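# Sort pins against a master using a bench comparator

## Task

Gauge each pin against the master pin (the one with the black band). Any pin whose size is under the master's by more than 0.005 mm goes in the reject tray, and every other pin goes in the job tray. The master must end up in neither tray and not resting on either tray's rim. The comparator gives a valid reading only when the pin lies on the anvil with its side touching the backstop rod, the comparator tip rests on the pin, and nothing (robot or otherwise) is touching the pin or the lifting lever. A placement counts only if it stays put without the robot supporting it. At the end, open both grippers and pull them away.

## Robot and tools

ROBOT AND FRAME. There are two arms, left_arm and right_arm, mounted on opposite sides of a table, with left_arm's base on the +y side. The names do not match left or right in any image. Every position and orientation is in one scene frame: origin at the table centre, +z up, table surface at z = +0.020 m. Each gripper reports end_effector_position (metres), the point between the finger pads about 3 to 4 cm behind the tips, and end_effector_quat_wxyz (w first). The fingers point along the gripper's +x axis and close along its y axis. Reported hand positions can be slightly off, more so at long reach.

THE ROW. Every motion command uses one flat list of 16 numbers covering both arms, even if only one arm should move: x, y, z, qw, qx, qy, qz, opening for left_arm, then the same eight for right_arm. x, y, z and the quaternion are an absolute target pose in the scene frame, not an offset. Opening runs from -1 to 1: +1 is fully open (0.088 m), empty fingers close together near -0.80, and values below that add nothing. Closing fully takes at least about 0.5 s. To grip a part, command roughly 0.07 below the grip_measured reading; a smaller gap grips more gently. Parts thinner than about 3 mm get proportionally less squeeze. To keep an arm still, resend the exact pose from the last result before it stopped, plus its desired opening. To hold orientation, resend the same target quaternion every time rather than the drifted one from the result.

TOOLS.
execute_actions takes "actions": an empty list just returns the current state; a list with one item {"rows": [...], "steps": n} runs up to 15 control steps of 1/30 s, one row per step, with the final row repeated if rows run out (default 15 steps); a list with one item {"steps": n} and no rows is a wait of up to 300 steps counted from the previous result, including reply time. Optional "pictures" (true/false) controls camera images. A refused call sends nothing.
move takes "target" (one 16-number row as above) and optional "speed" in m/s, 0.002 to 0.5, default 0.25; turning is capped at twice that in rad/s. Both grippers travel straight lines toward their targets and finish together, taking 0.5 to 10 s; anything longer is cut off at 10 s. The opening is applied at the start. Paths ignore obstacles and the other arm. The result adds a "move:" line with the ending (done, off_target, moving, held, fault) and any limits, plus each gripper's distance from its target. limits=paced means the target was clipped; limits=held means some steps were blocked and the arm may then jump faster than the speed.
wait takes "seconds" (0 to 10) and sends nothing new.
zoom_image takes "camera" (cam_head_left, cam_head_right, cam_left_wrist, cam_right_wrist) and "region" [x0, y0, x1, y1] in image pixels from the top-left, at most 504 by 504, for a closer look at the latest image.
show_instructions takes no arguments and shows the reference pages (here an instrument sheet).
finished_scene takes "scene", the current scene's number; it ends and grades that scene and cannot be undone.

LIMITS AND READINGS. A target more than 0.6 m from the arm's last reported position along any of the gripper's axes is refused. Each control step the commanded pose is clipped to within 70 mm and 16 degrees of the measured pose, and position wins over orientation if both cannot be met. After an action ends an arm only continues to its last clipped pose, so check the result and send the rest. Friction may leave the hand short or tilted; tiny moves may not happen, so verify and correct. HELD marks steps where part of a row was not sent; a "pose unreachable" line names an arm whose command the clearance check altered. A "Hand target" line shows where the controller is currently driving each hand. grip_measured can be off by about 1 mm per gripper and reads narrower while squeezing hard. Joint ranges (rad): waist -3.054 to 3.054, shoulder 0.000 to 3.142, elbow 0.000 to 2.356, wrist pitch -1.571 to 1.571, wrist yaw -1.571 to 1.571, wrist roll -3.142 to 3.142. Load limits (N m): waist 18, shoulder 22.3, elbow 22.2, wrist pitch 5.86, wrist yaw 5.84, wrist roll 5.48; exceeding one freezes that arm for 10 s. Long holding warms motors: a MOTOR HOT warning appears from 50 °C, and at 95 °C an OVER-TEMPERATURE FAULT holds the arm and may cut its power.

CAUTIONS. Faster contact hits harder, and aiming further past a contact pushes harder. Do not let the arms collide or press each other. Do not drop, slam or knock anything, and never send objects off the table. Held parts or loose objects may be tugged briefly by outside disturbances. Make sure every pin and the master sit stably on their own before releasing and retracting both grippers.

Each tool is called after "Call:" as name([rows], argument=value, ...), one row to a line, values as JSON.

Reference images:

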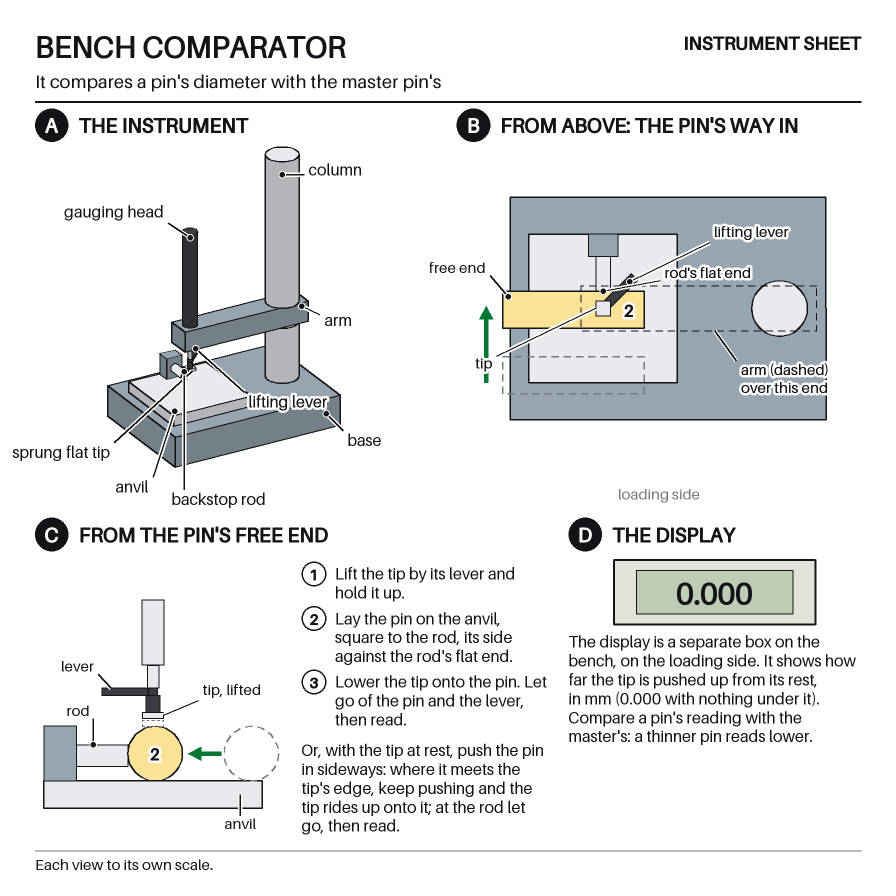

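## Session

I'll start by looking at the scene.

Call:
execute_actions(actions=[])

Scene clock: 0.00 s of 9600.00 s.
left_arm: end_effector_position=(-0.0938, +0.3628, +0.2384) grip_measured=+0.983 end_effector_quat_wxyz=(-0.271, +0.493, -0.754, -0.339) end_effector_velocity=(+0.000, +0.000, -0.001) end_effector_angular_velocity=(+0.012, +0.003, +0.012) | right_arm: end_effector_position=(-0.0174, -0.1044, +0.2127) grip_measured=+1.000 end_effector_quat_wxyz=(+0.617, +0.034, +0.572, +0.539) end_effector_velocity=(-0.001, -0.002, -0.000) end_effector_angular_velocity=(-0.001, +0.004, +0.006)
Joint positions: left_arm=[ 1.48   1.297  0.968 -1.44   0.711 -1.644  0.087] | right_arm=[-0.477  1.827  1.414 -0.588 -0.651  0.334  0.088]
Joint velocities: left_arm=[-0.002 -0.002 -0.002  0.007 -0.007 -0.022 -0.   ] | right_arm=[-0.002 -0.002 -0.002 -0.007 -0.007 -0.007  0.   ]
Heat: left arm: hottest shoulder 28 °C (+0.0 °C/min); right arm: hottest waist 27 °C (+0.0 °C/min).
Hand target (left_arm): -0.094, +0.363, +0.238; +0.271, -0.493, +0.754, +0.339
Hand target (right_arm): -0.017, -0.104, +0.213; +0.617, +0.034, +0.572, +0.539

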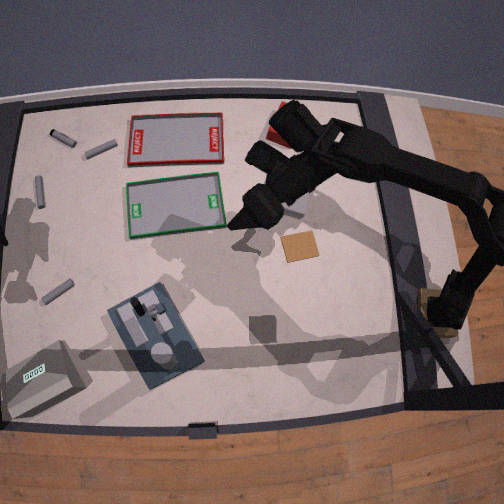

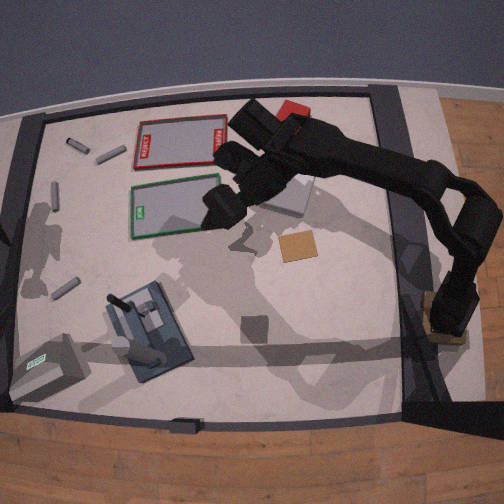

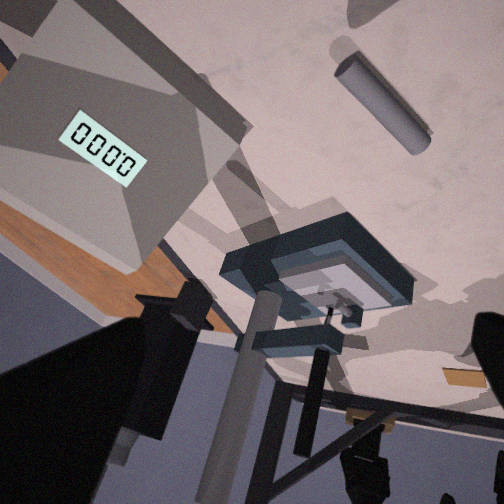

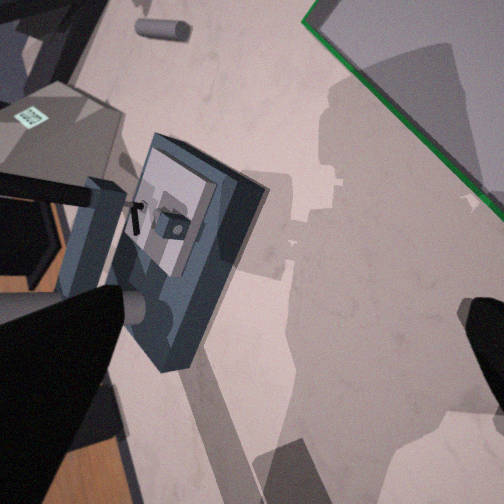

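Call:
zoom_image(camera="cam_head_left", region=[0, 100, 252, 430])

Call:
zoom_image(camera="cam_head_right", region=[0, 100, 252, 430])

Region (0, 100, 252, 430) of cam_head_left's 504x504 image, scaled by 1.527, with more detail than that image has; it fills the left 385 columns of this view, and the rest is white.

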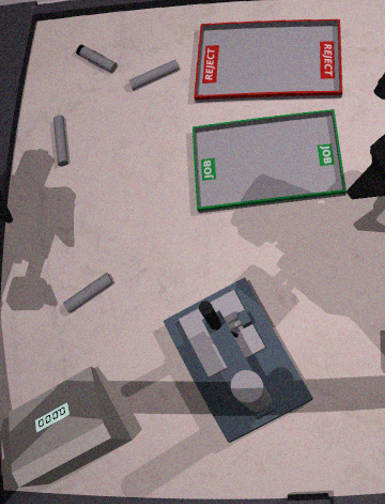

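Region (0, 100, 252, 430) of cam_head_right's 504x504 image, scaled by 1.527, with more detail than that image has; it fills the left 385 columns of this view, and the rest is white.

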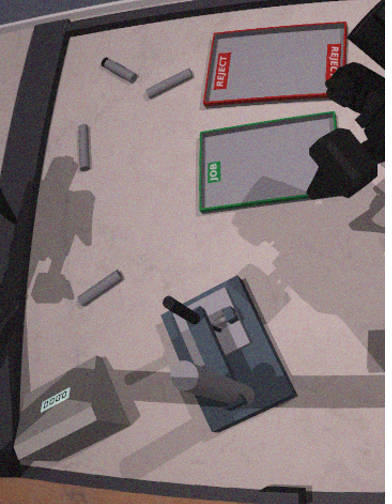

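Call:
zoom_image(camera="cam_head_left", region=[95, 270, 220, 395])

Call:
zoom_image(camera="cam_head_right", region=[90, 270, 215, 395])

Call:
zoom_image(camera="cam_right_wrist", region=[60, 120, 300, 380])

Call:
zoom_image(camera="cam_left_wrist", region=[200, 200, 440, 400])

Region (95, 270, 220, 395) of cam_head_left's 504x504 image, scaled by 4.032, with more detail than that image has.

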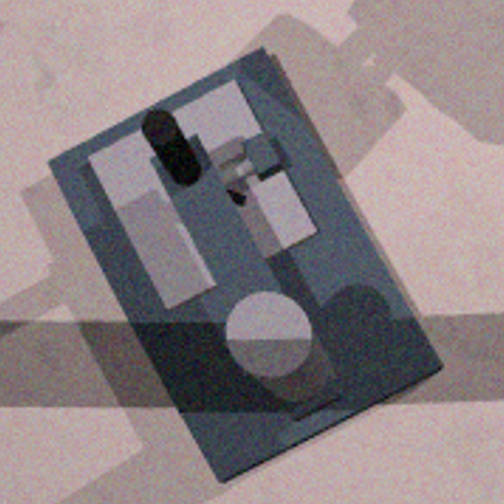

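Region (90, 270, 215, 395) of cam_head_right's 504x504 image, scaled by 4.032, with more detail than that image has.

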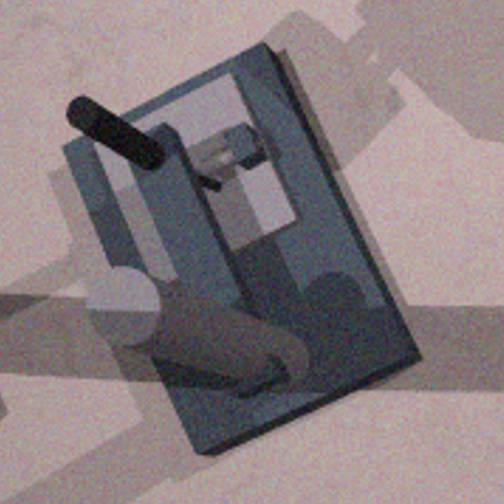

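Region (60, 120, 300, 380) of cam_right_wrist's 504x504 image, scaled by 1.938, with more detail than that image has; it fills the left 465 columns of this view, and the rest is white.

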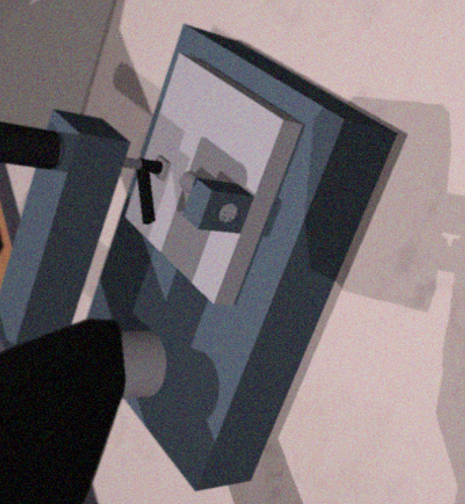

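Region (200, 200, 440, 400) of cam_left_wrist's 504x504 image, scaled by 2.100, with more detail than that image has.

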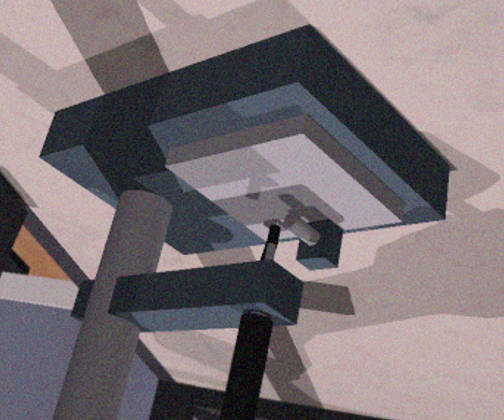

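Call:
zoom_image(camera="cam_head_left", region=[20, 115, 130, 225])

Call:
zoom_image(camera="cam_head_right", region=[200, 90, 420, 360])

Region (20, 115, 130, 225) of cam_head_left's 504x504 image, scaled by 4.582, with more detail than that image has.

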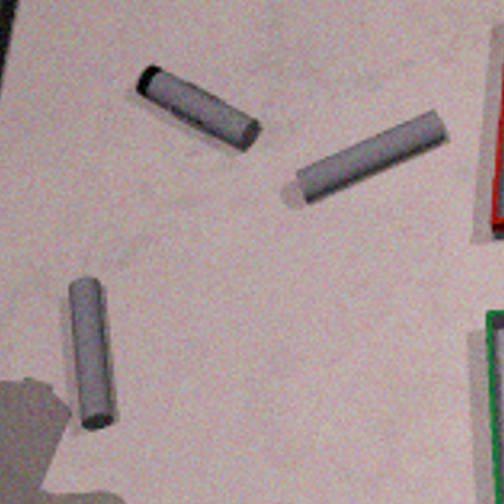

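Region (200, 90, 420, 360) of cam_head_right's 504x504 image, scaled by 1.867, with more detail than that image has; it fills the left 411 columns of this view, and the rest is white.

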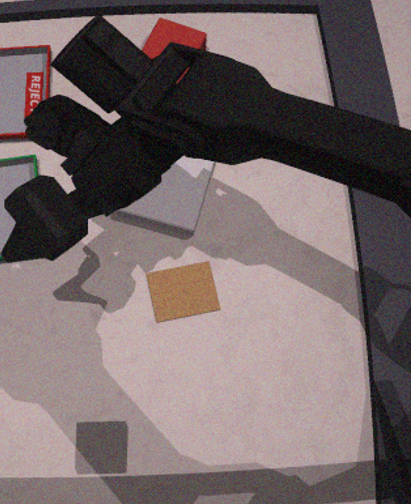

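Call:
move(target=[0.19, 0.20, 0.14, 0.8119, -0.1826, 0.3363, 0.4409, 1.0, -0.0174, -0.1044, 0.2127, 0.617, 0.034, 0.572, 0.539, 1.0], speed=0.2)

Scene clock: 124.37 s of 9600.00 s.
left_arm: end_effector_position=(+0.1898, +0.2034, +0.1487) grip_measured=+0.983 end_effector_quat_wxyz=(+0.844, -0.228, +0.328, +0.358) end_effector_velocity=(-0.002, -0.000, -0.000) end_effector_angular_velocity=(-0.003, +0.007, +0.003) | right_arm: end_effector_position=(-0.0174, -0.1044, +0.2127) grip_measured=+1.000 end_effector_quat_wxyz=(+0.617, +0.034, +0.572, +0.539) end_effector_velocity=(+0.001, -0.003, -0.000) end_effector_angular_velocity=(-0.001, +0.004, +0.002)
Joint positions: left_arm=[ 0.973  2.588  2.35  -1.334 -0.772 -1.79   0.087] | right_arm=[-0.477  1.827  1.414 -0.588 -0.651  0.334  0.088]
Joint velocities: left_arm=[-0.002 -0.002 -0.002 -0.007  0.007 -0.007 -0.   ] | right_arm=[-0.007 -0.002 -0.002 -0.007 -0.007 -0.007  0.   ]
Heat: left arm: hottest shoulder 31 °C (+2.0 °C/min); right arm: hottest shoulder 38 °C (+2.0 °C/min).
Hand target (left_arm): +0.190, +0.201, +0.142; +0.846, -0.223, +0.328, +0.357
Hand target (right_arm): -0.017, -0.104, +0.213; +0.617, +0.034, +0.572, +0.539
Off the commanded pose (left_arm): 0.009 m, 11 deg.
Off the commanded pose (right_arm): 0.000 m, 0 deg.
joint sent to its limit (left arm) — the command would take joint 3 (elbow) past its upper limit, so that joint was sent only as far as its limit.
After step 90, 117.00 s passed at rest.
move: off_target (left_arm)
camera_calibration (this result's frames):
cam_left_wrist: T_world_to_cam=[[0.762207, -0.639292, 0.101716, -0.0193221], [-0.550908, -0.723121, -0.41665, 0.345784], [0.339914, 0.261537, -0.903359, 0.0882755], [0, 0, 0, 1]] pos_world=[0.175216, 0.214604, 0.225781]

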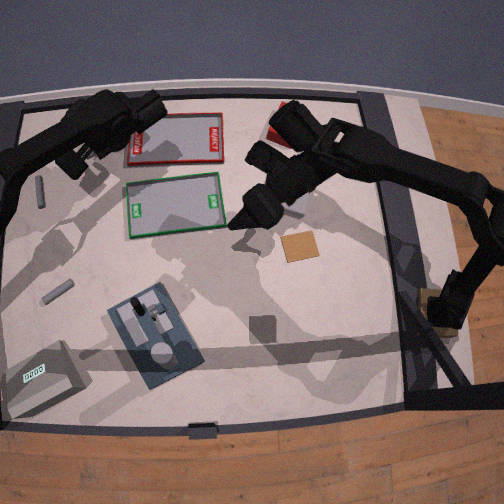

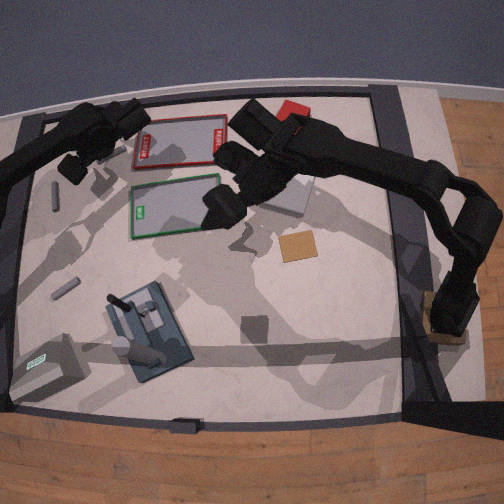

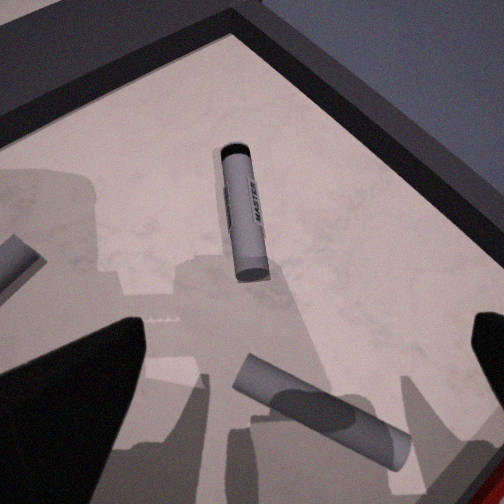

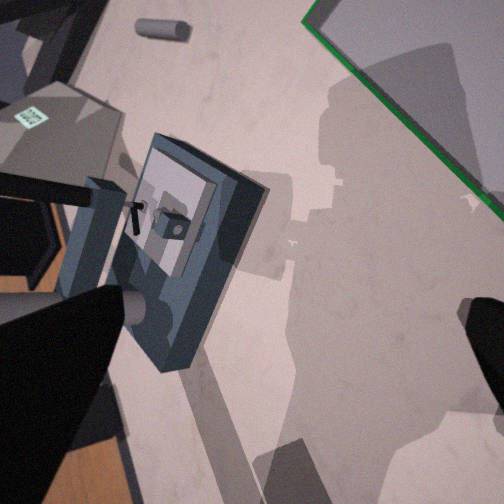

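Call:
zoom_image(camera="cam_left_wrist", region=[160, 130, 330, 300])

Call:
zoom_image(camera="cam_left_wrist", region=[220, 300, 424, 504])

Region (160, 130, 330, 300) of cam_left_wrist's 504x504 image, scaled by 2.965, with more detail than that image has.

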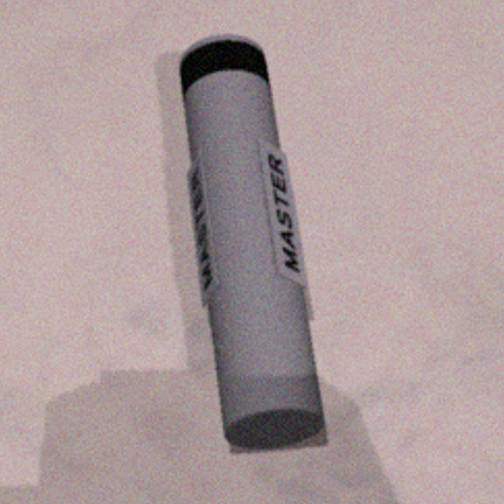

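Region (220, 300, 424, 504) of cam_left_wrist's 504x504 image, scaled by 2.471, with more detail than that image has.

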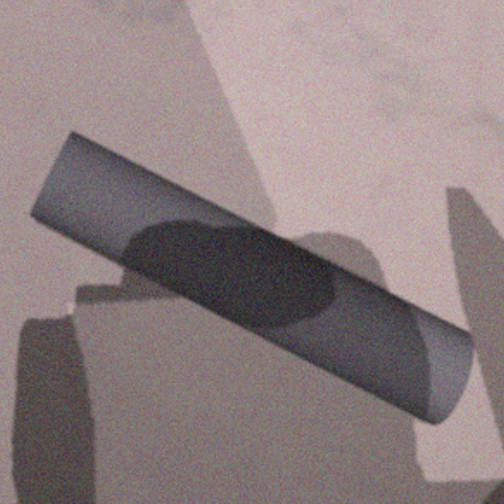

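Call:
move(target=[0.2109, 0.2406, 0.100, 0.8251, -0.2674, 0.2875, 0.4061, 0.15, -0.0174, -0.1044, 0.2127, 0.617, 0.034, 0.572, 0.539, 1.0], speed=0.1)

Scene clock: 169.83 s of 9600.00 s.
left_arm: end_effector_position=(+0.2132, +0.2371, +0.1106) grip_measured=+0.152 end_effector_quat_wxyz=(+0.826, -0.277, +0.286, +0.400) end_effector_velocity=(-0.003, +0.002, -0.001) end_effector_angular_velocity=(+0.006, -0.004, +0.013) | right_arm: end_effector_position=(-0.0174, -0.1044, +0.2127) grip_measured=+1.000 end_effector_quat_wxyz=(+0.617, +0.034, +0.572, +0.539) end_effector_velocity=(+0.002, -0.002, +0.002) end_effector_angular_velocity=(+0.007, -0.009, +0.011)
Joint positions: left_arm=[ 1.047  2.588  2.185 -1.155 -0.805 -1.876  0.046] | right_arm=[-0.477  1.827  1.414 -0.588 -0.651  0.334  0.088]
Joint velocities: left_arm=[-0.002 -0.002 -0.012 -0.007 -0.007 -0.022 -0.   ] | right_arm=[-0.007 -0.002  0.002 -0.007 -0.007 -0.022  0.   ]
Heat: left arm: hottest shoulder 42 °C (+12.0 °C/min); right arm: hottest shoulder 39 °C (+1.0 °C/min).
Hand target (left_arm): +0.211, +0.240, +0.100; +0.825, -0.267, +0.288, +0.406
Hand target (right_arm): -0.017, -0.104, +0.213; +0.617, +0.034, +0.572, +0.539
Off the commanded pose (left_arm): 0.011 m, 1 deg.
Off the commanded pose (right_arm): 0.000 m, 0 deg.
After step 90, 41.30 s passed at rest.
move: off_target (left_arm)
camera_calibration (this result's frames):
cam_left_wrist: T_world_to_cam=[[0.830397, -0.527349, 0.179843, -0.0613728], [-0.416691, -0.802063, -0.427859, 0.358454], [0.369877, 0.280354, -0.885772, 0.0242801], [0, 0, 0, 1]] pos_world=[0.191348, 0.248331, 0.185912]

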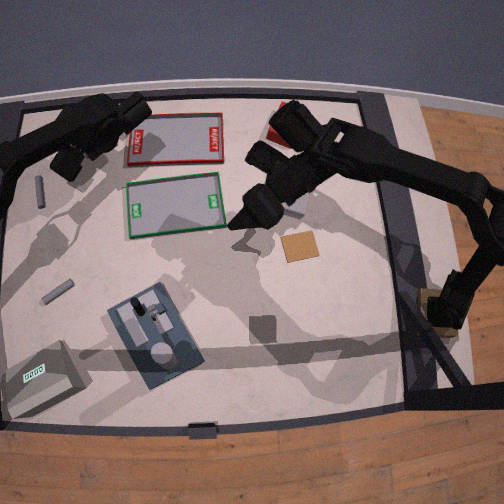

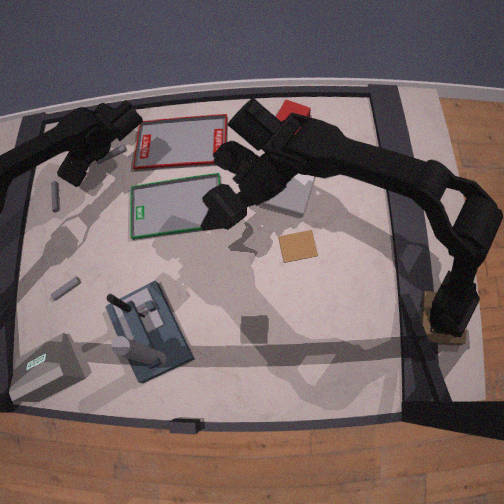

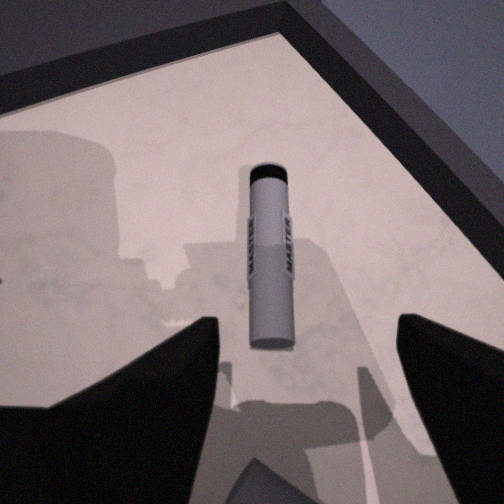

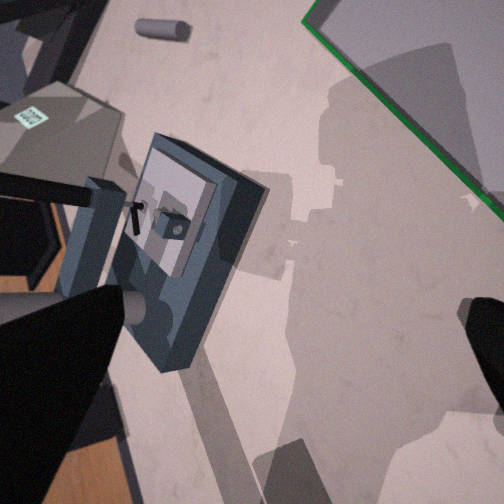

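Call:
move(target=[0.2266, 0.2596, 0.0745, 0.8251, -0.2674, 0.2875, 0.4061, 0.15, -0.0174, -0.1044, 0.2127, 0.617, 0.034, 0.572, 0.539, 1.0], speed=0.05)

Scene clock: 181.97 s of 9600.00 s.
left_arm: end_effector_position=(+0.2295, +0.2554, +0.0874) grip_measured=+0.152 end_effector_quat_wxyz=(+0.825, -0.282, +0.282, +0.400) end_effector_velocity=(-0.001, -0.002, +0.001) end_effector_angular_velocity=(-0.007, +0.003, -0.008) | right_arm: end_effector_position=(-0.0174, -0.1044, +0.2127) grip_measured=+1.000 end_effector_quat_wxyz=(+0.617, +0.034, +0.572, +0.539) end_effector_velocity=(-0.002, -0.004, -0.001) end_effector_angular_velocity=(-0.016, +0.023, -0.003)
Joint positions: left_arm=[ 1.096  2.588  2.089 -1.003 -0.805 -1.813  0.046] | right_arm=[-0.477  1.827  1.414 -0.588 -0.651  0.334  0.088]
Joint velocities: left_arm=[-0.002 -0.007 -0.007  0.007  0.007  0.007 -0.   ] | right_arm=[-0.002 -0.002 -0.002 -0.022 -0.007  0.007  0.   ]
Heat: left arm: hottest shoulder 44 °C (+14.0 °C/min); right arm: hottest shoulder 39 °C (+1.0 °C/min).
Hand target (left_arm): +0.227, +0.260, +0.075; +0.825, -0.267, +0.288, +0.406
Hand target (right_arm): -0.017, -0.104, +0.213; +0.617, +0.034, +0.572, +0.539
Off the commanded pose (left_arm): 0.014 m, 2 deg.
Off the commanded pose (right_arm): 0.000 m, 0 deg.
After step 90, 7.90 s passed at rest.
move: off_target (left_arm)
camera_calibration (this result's frames):
cam_left_wrist: T_world_to_cam=[[0.831683, -0.52155, 0.190496, -0.0638926], [-0.408348, -0.806993, -0.426631, 0.369209], [0.376239, 0.277033, -0.884136, -0.00821258], [0, 0, 0, 1]] pos_world=[0.206994, 0.266901, 0.162427]

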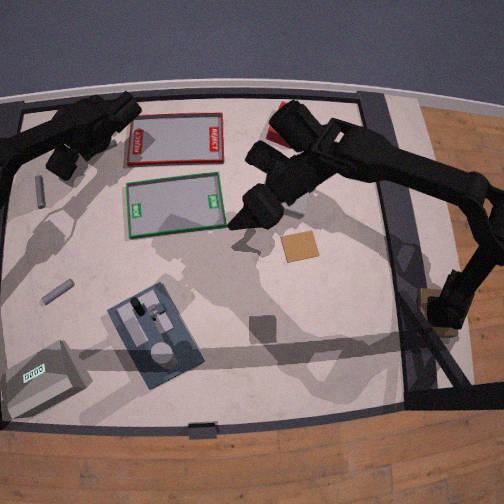

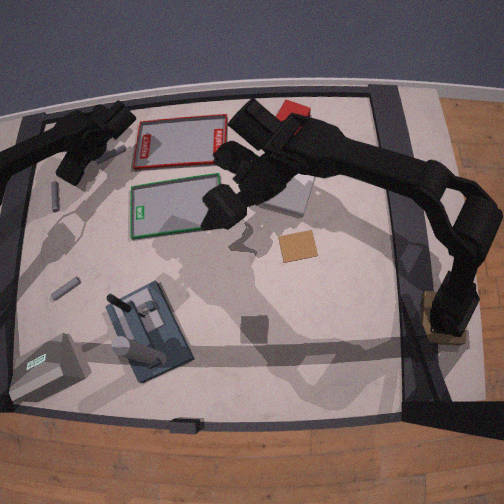

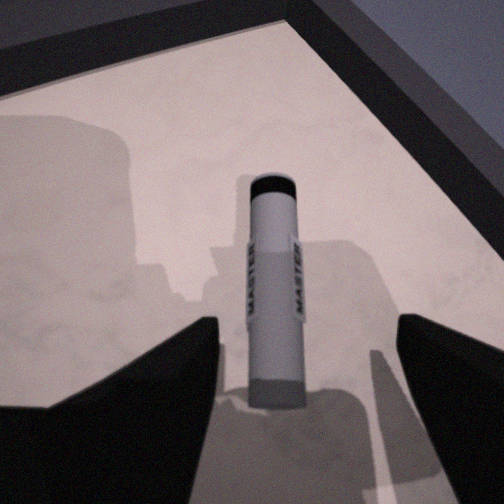

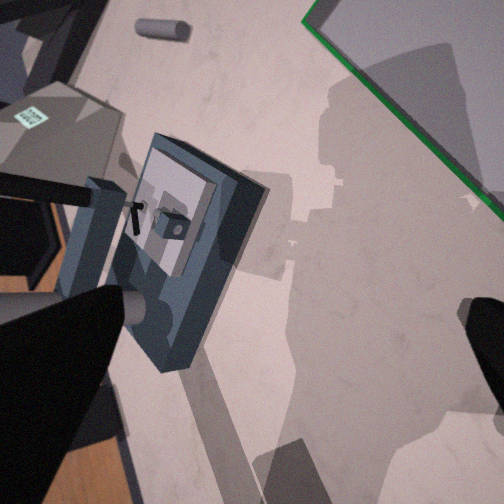

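Call:
move(target=[0.229, 0.2712, 0.056, 0.8251, -0.2674, 0.2875, 0.4061, 0.15, -0.0174, -0.1044, 0.2127, 0.617, 0.034, 0.572, 0.539, 1.0], speed=0.03)

Scene clock: 191.53 s of 9600.00 s.
left_arm: end_effector_position=(+0.2323, +0.2651, +0.0688) grip_measured=+0.152 end_effector_quat_wxyz=(+0.828, -0.278, +0.280, +0.399) end_effector_velocity=(-0.000, -0.000, +0.000) end_effector_angular_velocity=(+0.000, -0.010, +0.003) | right_arm: end_effector_position=(-0.0174, -0.1044, +0.2127) grip_measured=+1.000 end_effector_quat_wxyz=(+0.617, +0.034, +0.572, +0.539) end_effector_velocity=(-0.003, -0.001, +0.001) end_effector_angular_velocity=(+0.007, +0.014, +0.014)
Joint positions: left_arm=[ 1.113  2.588  2.008 -0.902 -0.812 -1.781  0.046] | right_arm=[-0.477  1.827  1.414 -0.588 -0.651  0.334  0.088]
Joint velocities: left_arm=[-0.002 -0.002 -0.007  0.007 -0.007 -0.007  0.   ] | right_arm=[-0.002 -0.002 -0.002 -0.007 -0.022 -0.007  0.   ]
Heat: left arm: hottest shoulder 44 °C (+10.1 °C/min); right arm: hottest shoulder 39 °C (+1.0 °C/min).
Hand target (left_arm): +0.229, +0.271, +0.056; +0.825, -0.267, +0.287, +0.406
Hand target (right_arm): -0.017, -0.104, +0.213; +0.617, +0.034, +0.572, +0.539
Off the commanded pose (left_arm): 0.015 m, 2 deg.
Off the commanded pose (right_arm): 0.000 m, 0 deg.
After step 90, 5.17 s passed at rest.
move: off_target (left_arm)
camera_calibration (this result's frames):
cam_left_wrist: T_world_to_cam=[[0.828529, -0.527074, 0.189033, -0.0552406], [-0.410645, -0.801448, -0.434801, 0.369901], [0.380672, 0.28262, -0.880463, -0.0311144], [0, 0, 0, 1]] pos_world=[0.209511, 0.276134, 0.14388]

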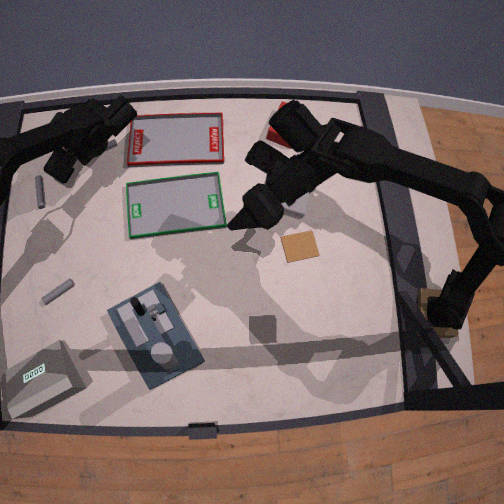

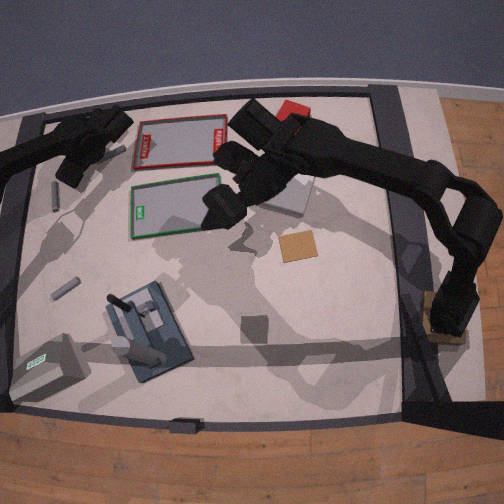

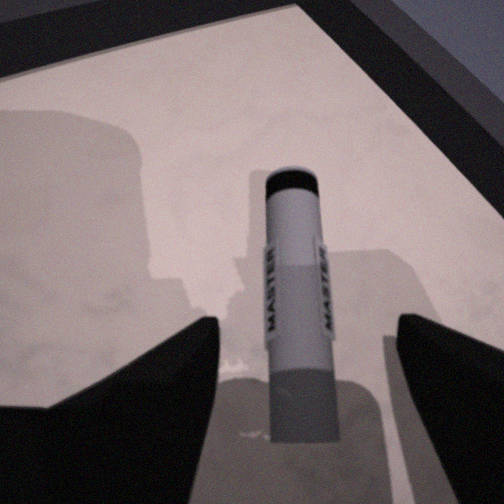

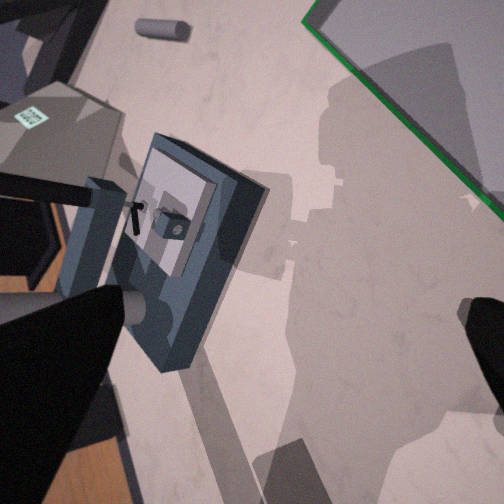

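Call:
move(target=[0.2285, 0.2722, 0.052, 0.8251, -0.2674, 0.2875, 0.4061, 0.15, -0.0174, -0.1044, 0.2127, 0.617, 0.034, 0.572, 0.539, 1.0], speed=0.02)

Scene clock: 197.23 s of 9600.00 s.
left_arm: end_effector_position=(+0.2328, +0.2658, +0.0671) grip_measured=+0.152 end_effector_quat_wxyz=(+0.829, -0.279, +0.277, +0.398) end_effector_velocity=(-0.001, +0.003, +0.002) end_effector_angular_velocity=(+0.021, -0.009, +0.005) | right_arm: end_effector_position=(-0.0174, -0.1044, +0.2127) grip_measured=+1.000 end_effector_quat_wxyz=(+0.617, +0.034, +0.572, +0.539) end_effector_velocity=(+0.004, -0.001, +0.000) end_effector_angular_velocity=(+0.004, -0.014, -0.006)
Joint positions: left_arm=[ 1.113  2.588  1.998 -0.886 -0.818 -1.779  0.046] | right_arm=[-0.477  1.827  1.414 -0.588 -0.651  0.334  0.088]
Joint velocities: left_arm=[-0.002 -0.002 -0.007 -0.007 -0.022 -0.007 -0.   ] | right_arm=[-0.007 -0.002 -0.002  0.007  0.007 -0.007  0.   ]
Heat: left arm: hottest shoulder 45 °C (+10.0 °C/min); right arm: hottest shoulder 39 °C (+1.0 °C/min).
Hand target (left_arm): +0.228, +0.272, +0.052; +0.825, -0.267, +0.288, +0.406
Hand target (right_arm): -0.017, -0.104, +0.213; +0.617, +0.034, +0.572, +0.539
Off the commanded pose (left_arm): 0.017 m, 2 deg.
Off the commanded pose (right_arm): 0.000 m, 0 deg.
After step 90, 1.53 s passed at rest.
move: off_target (left_arm)
camera_calibration (this result's frames):
cam_left_wrist: T_world_to_cam=[[0.826855, -0.528047, 0.193589, -0.0546413], [-0.408004, -0.8001, -0.439742, 0.369307], [0.387095, 0.284618, -0.877012, -0.0352195], [0, 0, 0, 1]] pos_world=[0.209493, 0.276653, 0.14209]

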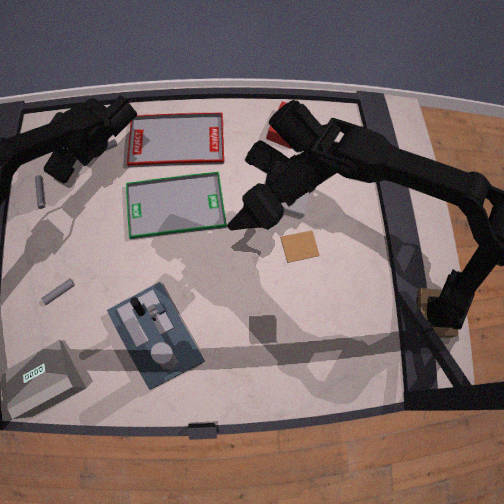

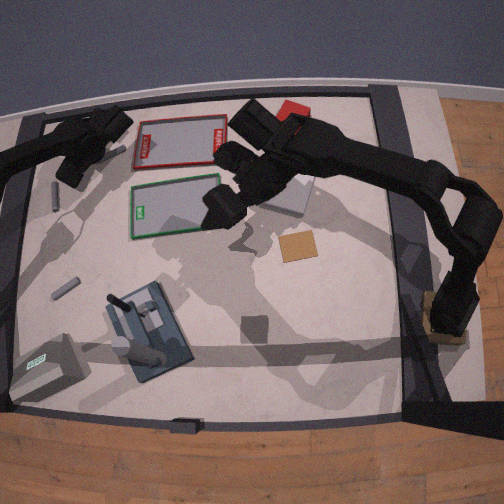

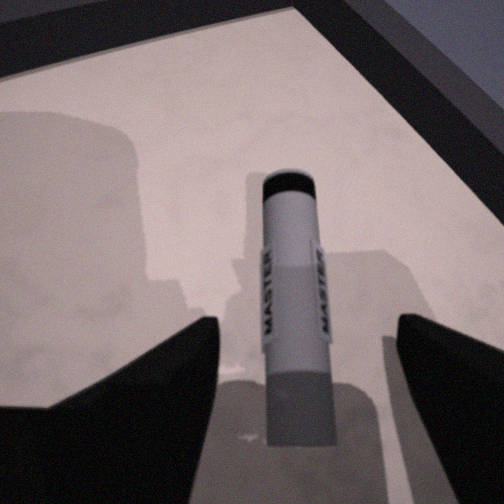

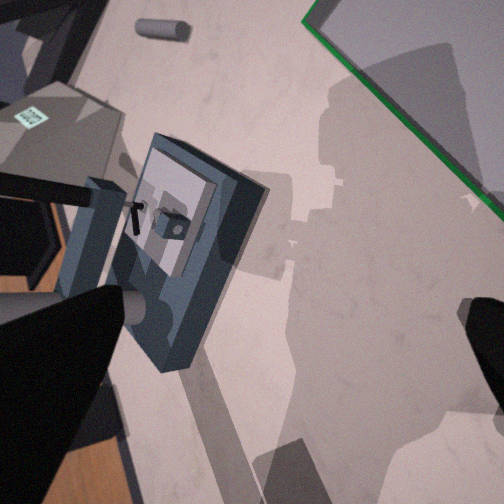

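Call:
move(target=[0.2285, 0.2722, 0.051, 0.8251, -0.2674, 0.2875, 0.4061, -0.3, -0.0174, -0.1044, 0.2127, 0.617, 0.034, 0.572, 0.539, 1.0], speed=0.02)

Scene clock: 200.90 s of 9600.00 s.
left_arm: end_effector_position=(+0.2329, +0.2664, +0.0663) grip_measured=-0.298 end_effector_quat_wxyz=(+0.829, -0.279, +0.276, +0.398) end_effector_velocity=(-0.001, +0.001, +0.001) end_effector_angular_velocity=(+0.006, -0.003, +0.003) | right_arm: end_effector_position=(-0.0174, -0.1044, +0.2127) grip_measured=+1.000 end_effector_quat_wxyz=(+0.617, +0.034, +0.572, +0.539) end_effector_velocity=(+0.000, +0.000, +0.001) end_effector_angular_velocity=(+0.011, -0.004, +0.006)
Joint positions: left_arm=[ 1.114  2.588  1.993 -0.88  -0.818 -1.778  0.024] | right_arm=[-0.477  1.827  1.414 -0.588 -0.651  0.334  0.088]
Joint velocities: left_arm=[-0.002 -0.002 -0.002 -0.007 -0.007 -0.007 -0.   ] | right_arm=[-0.002 -0.002 -0.002  0.007 -0.007 -0.007  0.   ]
Heat: left arm: hottest shoulder 45 °C (+9.1 °C/min); right arm: hottest shoulder 40 °C (+2.0 °C/min).
Hand target (left_arm): +0.228, +0.272, +0.051; +0.825, -0.267, +0.288, +0.406
Hand target (right_arm): -0.017, -0.104, +0.213; +0.617, +0.034, +0.572, +0.539
Off the commanded pose (left_arm): 0.017 m, 2 deg.
Off the commanded pose (right_arm): 0.000 m, 0 deg.
move: off_target (left_arm)
camera_calibration (this result's frames):
cam_left_wrist: T_world_to_cam=[[0.827137, -0.527159, 0.194802, -0.0546613], [-0.406877, -0.800814, -0.439487, 0.369388], [0.38768, 0.284255, -0.876871, -0.0362806], [0, 0, 0, 1]] pos_world=[0.209573, 0.277309, 0.141176]

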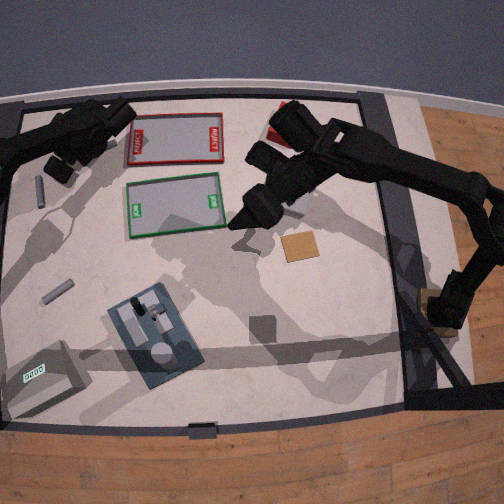

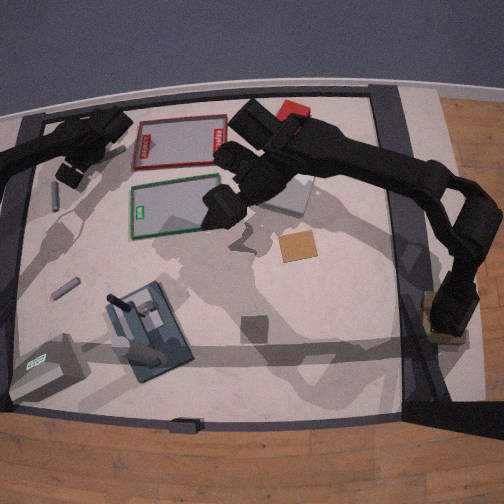

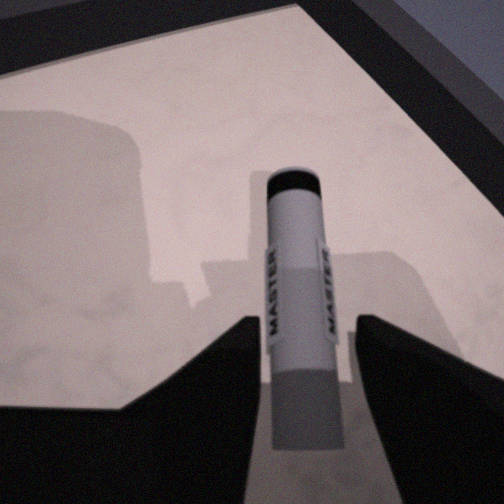

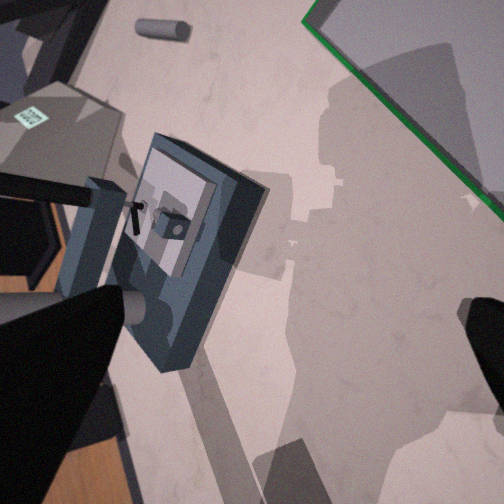

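Call:
move(target=[0.2285, 0.2722, 0.051, 0.8251, -0.2674, 0.2875, 0.4061, -0.6, -0.0174, -0.1044, 0.2127, 0.617, 0.034, 0.572, 0.539, 1.0], speed=0.02)

Scene clock: 204.00 s of 9600.00 s.
left_arm: end_effector_position=(+0.2330, +0.2668, +0.0660) grip_measured=-0.529 end_effector_quat_wxyz=(+0.829, -0.279, +0.277, +0.399) end_effector_velocity=(-0.001, +0.004, +0.002) end_effector_angular_velocity=(+0.013, +0.004, +0.008) | right_arm: end_effector_position=(-0.0174, -0.1044, +0.2127) grip_measured=+1.000 end_effector_quat_wxyz=(+0.617, +0.034, +0.572, +0.539) end_effector_velocity=(-0.002, -0.003, -0.005) end_effector_angular_velocity=(-0.027, +0.016, -0.006)
Joint positions: left_arm=[ 1.115  2.588  1.993 -0.88  -0.817 -1.778  0.013] | right_arm=[-0.477  1.827  1.414 -0.588 -0.651  0.334  0.088]
Joint velocities: left_arm=[ 0.002 -0.002  0.002 -0.022 -0.007 -0.007 -0.   ] | right_arm=[ 0.002  0.002 -0.002 -0.022  0.007  0.007  0.   ]
Heat: left arm: hottest shoulder 45 °C (+8.0 °C/min); right arm: hottest shoulder 40 °C (+2.0 °C/min).
Hand target (left_arm): +0.228, +0.272, +0.051; +0.825, -0.267, +0.287, +0.406
Hand target (right_arm): -0.017, -0.104, +0.213; +0.617, +0.034, +0.572, +0.539
Off the commanded pose (left_arm): 0.017 m, 2 deg.
Off the commanded pose (right_arm): 0.000 m, 0 deg.
move: off_target (left_arm)
camera_calibration (this result's frames):
cam_left_wrist: T_world_to_cam=[[0.827654, -0.526525, 0.194319, -0.0547097], [-0.40667, -0.801235, -0.43891, 0.369603], [0.386793, 0.284242, -0.877267, -0.0364007], [0, 0, 0, 1]] pos_world=[0.209667, 0.27768, 0.140921]

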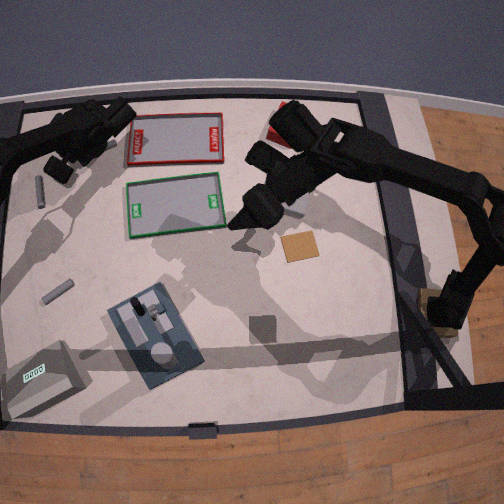

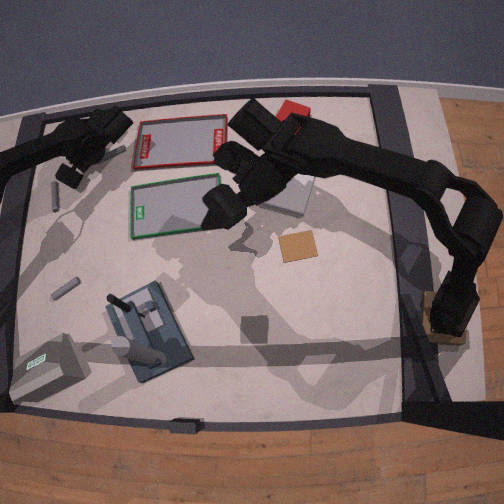

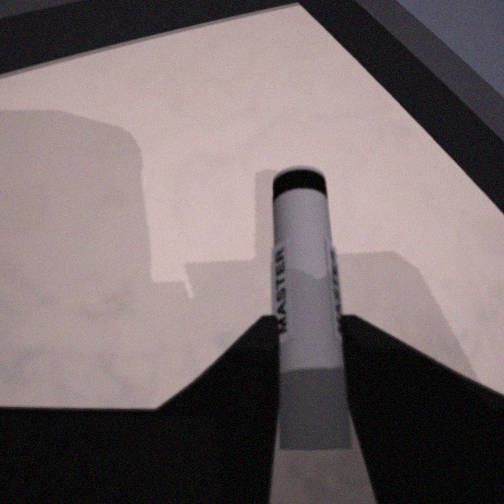

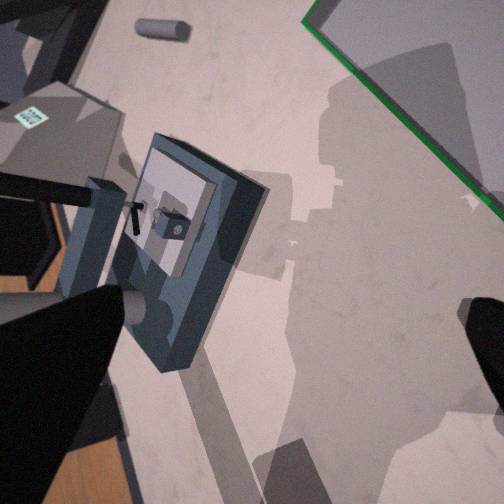

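Call:
move(target=[0.20, 0.285, 0.13, 0.8251, -0.2674, 0.2875, 0.4061, -0.6, -0.0174, -0.1044, 0.2127, 0.617, 0.034, 0.572, 0.539, 1.0], speed=0.08)

Scene clock: 208.00 s of 9600.00 s.
left_arm: end_effector_position=(+0.2020, +0.2845, +0.1246) grip_measured=-0.529 end_effector_quat_wxyz=(+0.825, -0.265, +0.289, +0.407) end_effector_velocity=(-0.004, +0.009, -0.003) end_effector_angular_velocity=(+0.026, +0.019, +0.013) | right_arm: end_effector_position=(-0.0174, -0.1044, +0.2127) grip_measured=+1.000 end_effector_quat_wxyz=(+0.617, +0.034, +0.572, +0.539) end_effector_velocity=(+0.003, +0.000, +0.003) end_effector_angular_velocity=(+0.015, -0.007, +0.002)
Joint positions: left_arm=[ 1.103  2.384  1.865 -1.012 -0.804 -1.801  0.013] | right_arm=[-0.477  1.827  1.414 -0.588 -0.651  0.334  0.088]
Joint velocities: left_arm=[ 0.007 -0.002 -0.017 -0.022 -0.007 -0.007  0.   ] | right_arm=[-0.007 -0.002  0.002  0.007 -0.007 -0.007  0.   ]
Heat: left arm: hottest shoulder 46 °C (+8.0 °C/min); right arm: hottest shoulder 40 °C (+1.0 °C/min).
Hand target (left_arm): +0.200, +0.285, +0.130; +0.825, -0.267, +0.288, +0.406
Hand target (right_arm): -0.017, -0.104, +0.213; +0.617, +0.034, +0.572, +0.539
Off the commanded pose (left_arm): 0.006 m, 0 deg.
Off the commanded pose (right_arm): 0.000 m, 0 deg.
move: done
camera_calibration (this result's frames):
cam_left_wrist: T_world_to_cam=[[0.835766, -0.527239, 0.153347, -0.0274976], [-0.422069, -0.795506, -0.434774, 0.397898], [0.351218, 0.298646, -0.887388, 0.0263062], [0, 0, 0, 1]] pos_world=[0.181682, 0.294176, 0.200556]

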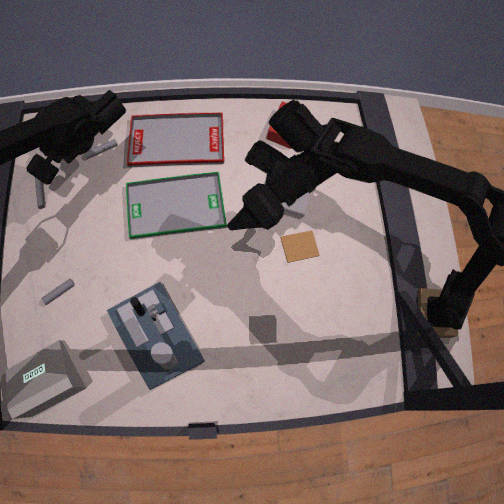

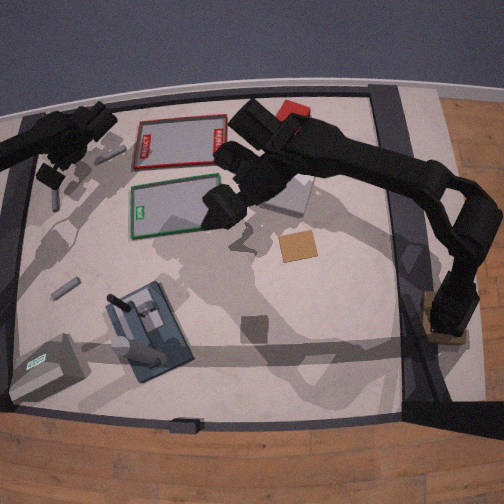

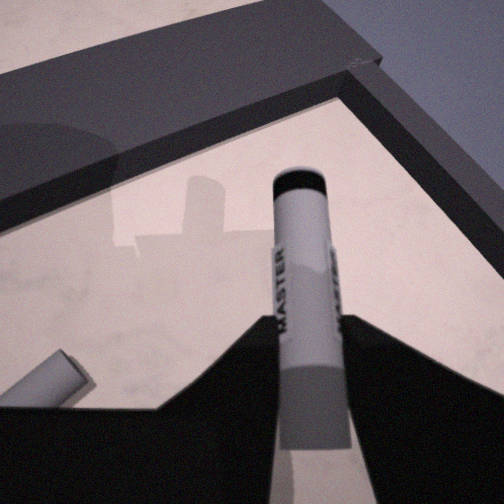

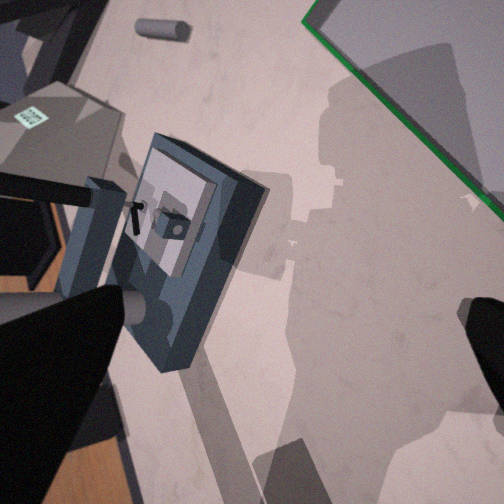

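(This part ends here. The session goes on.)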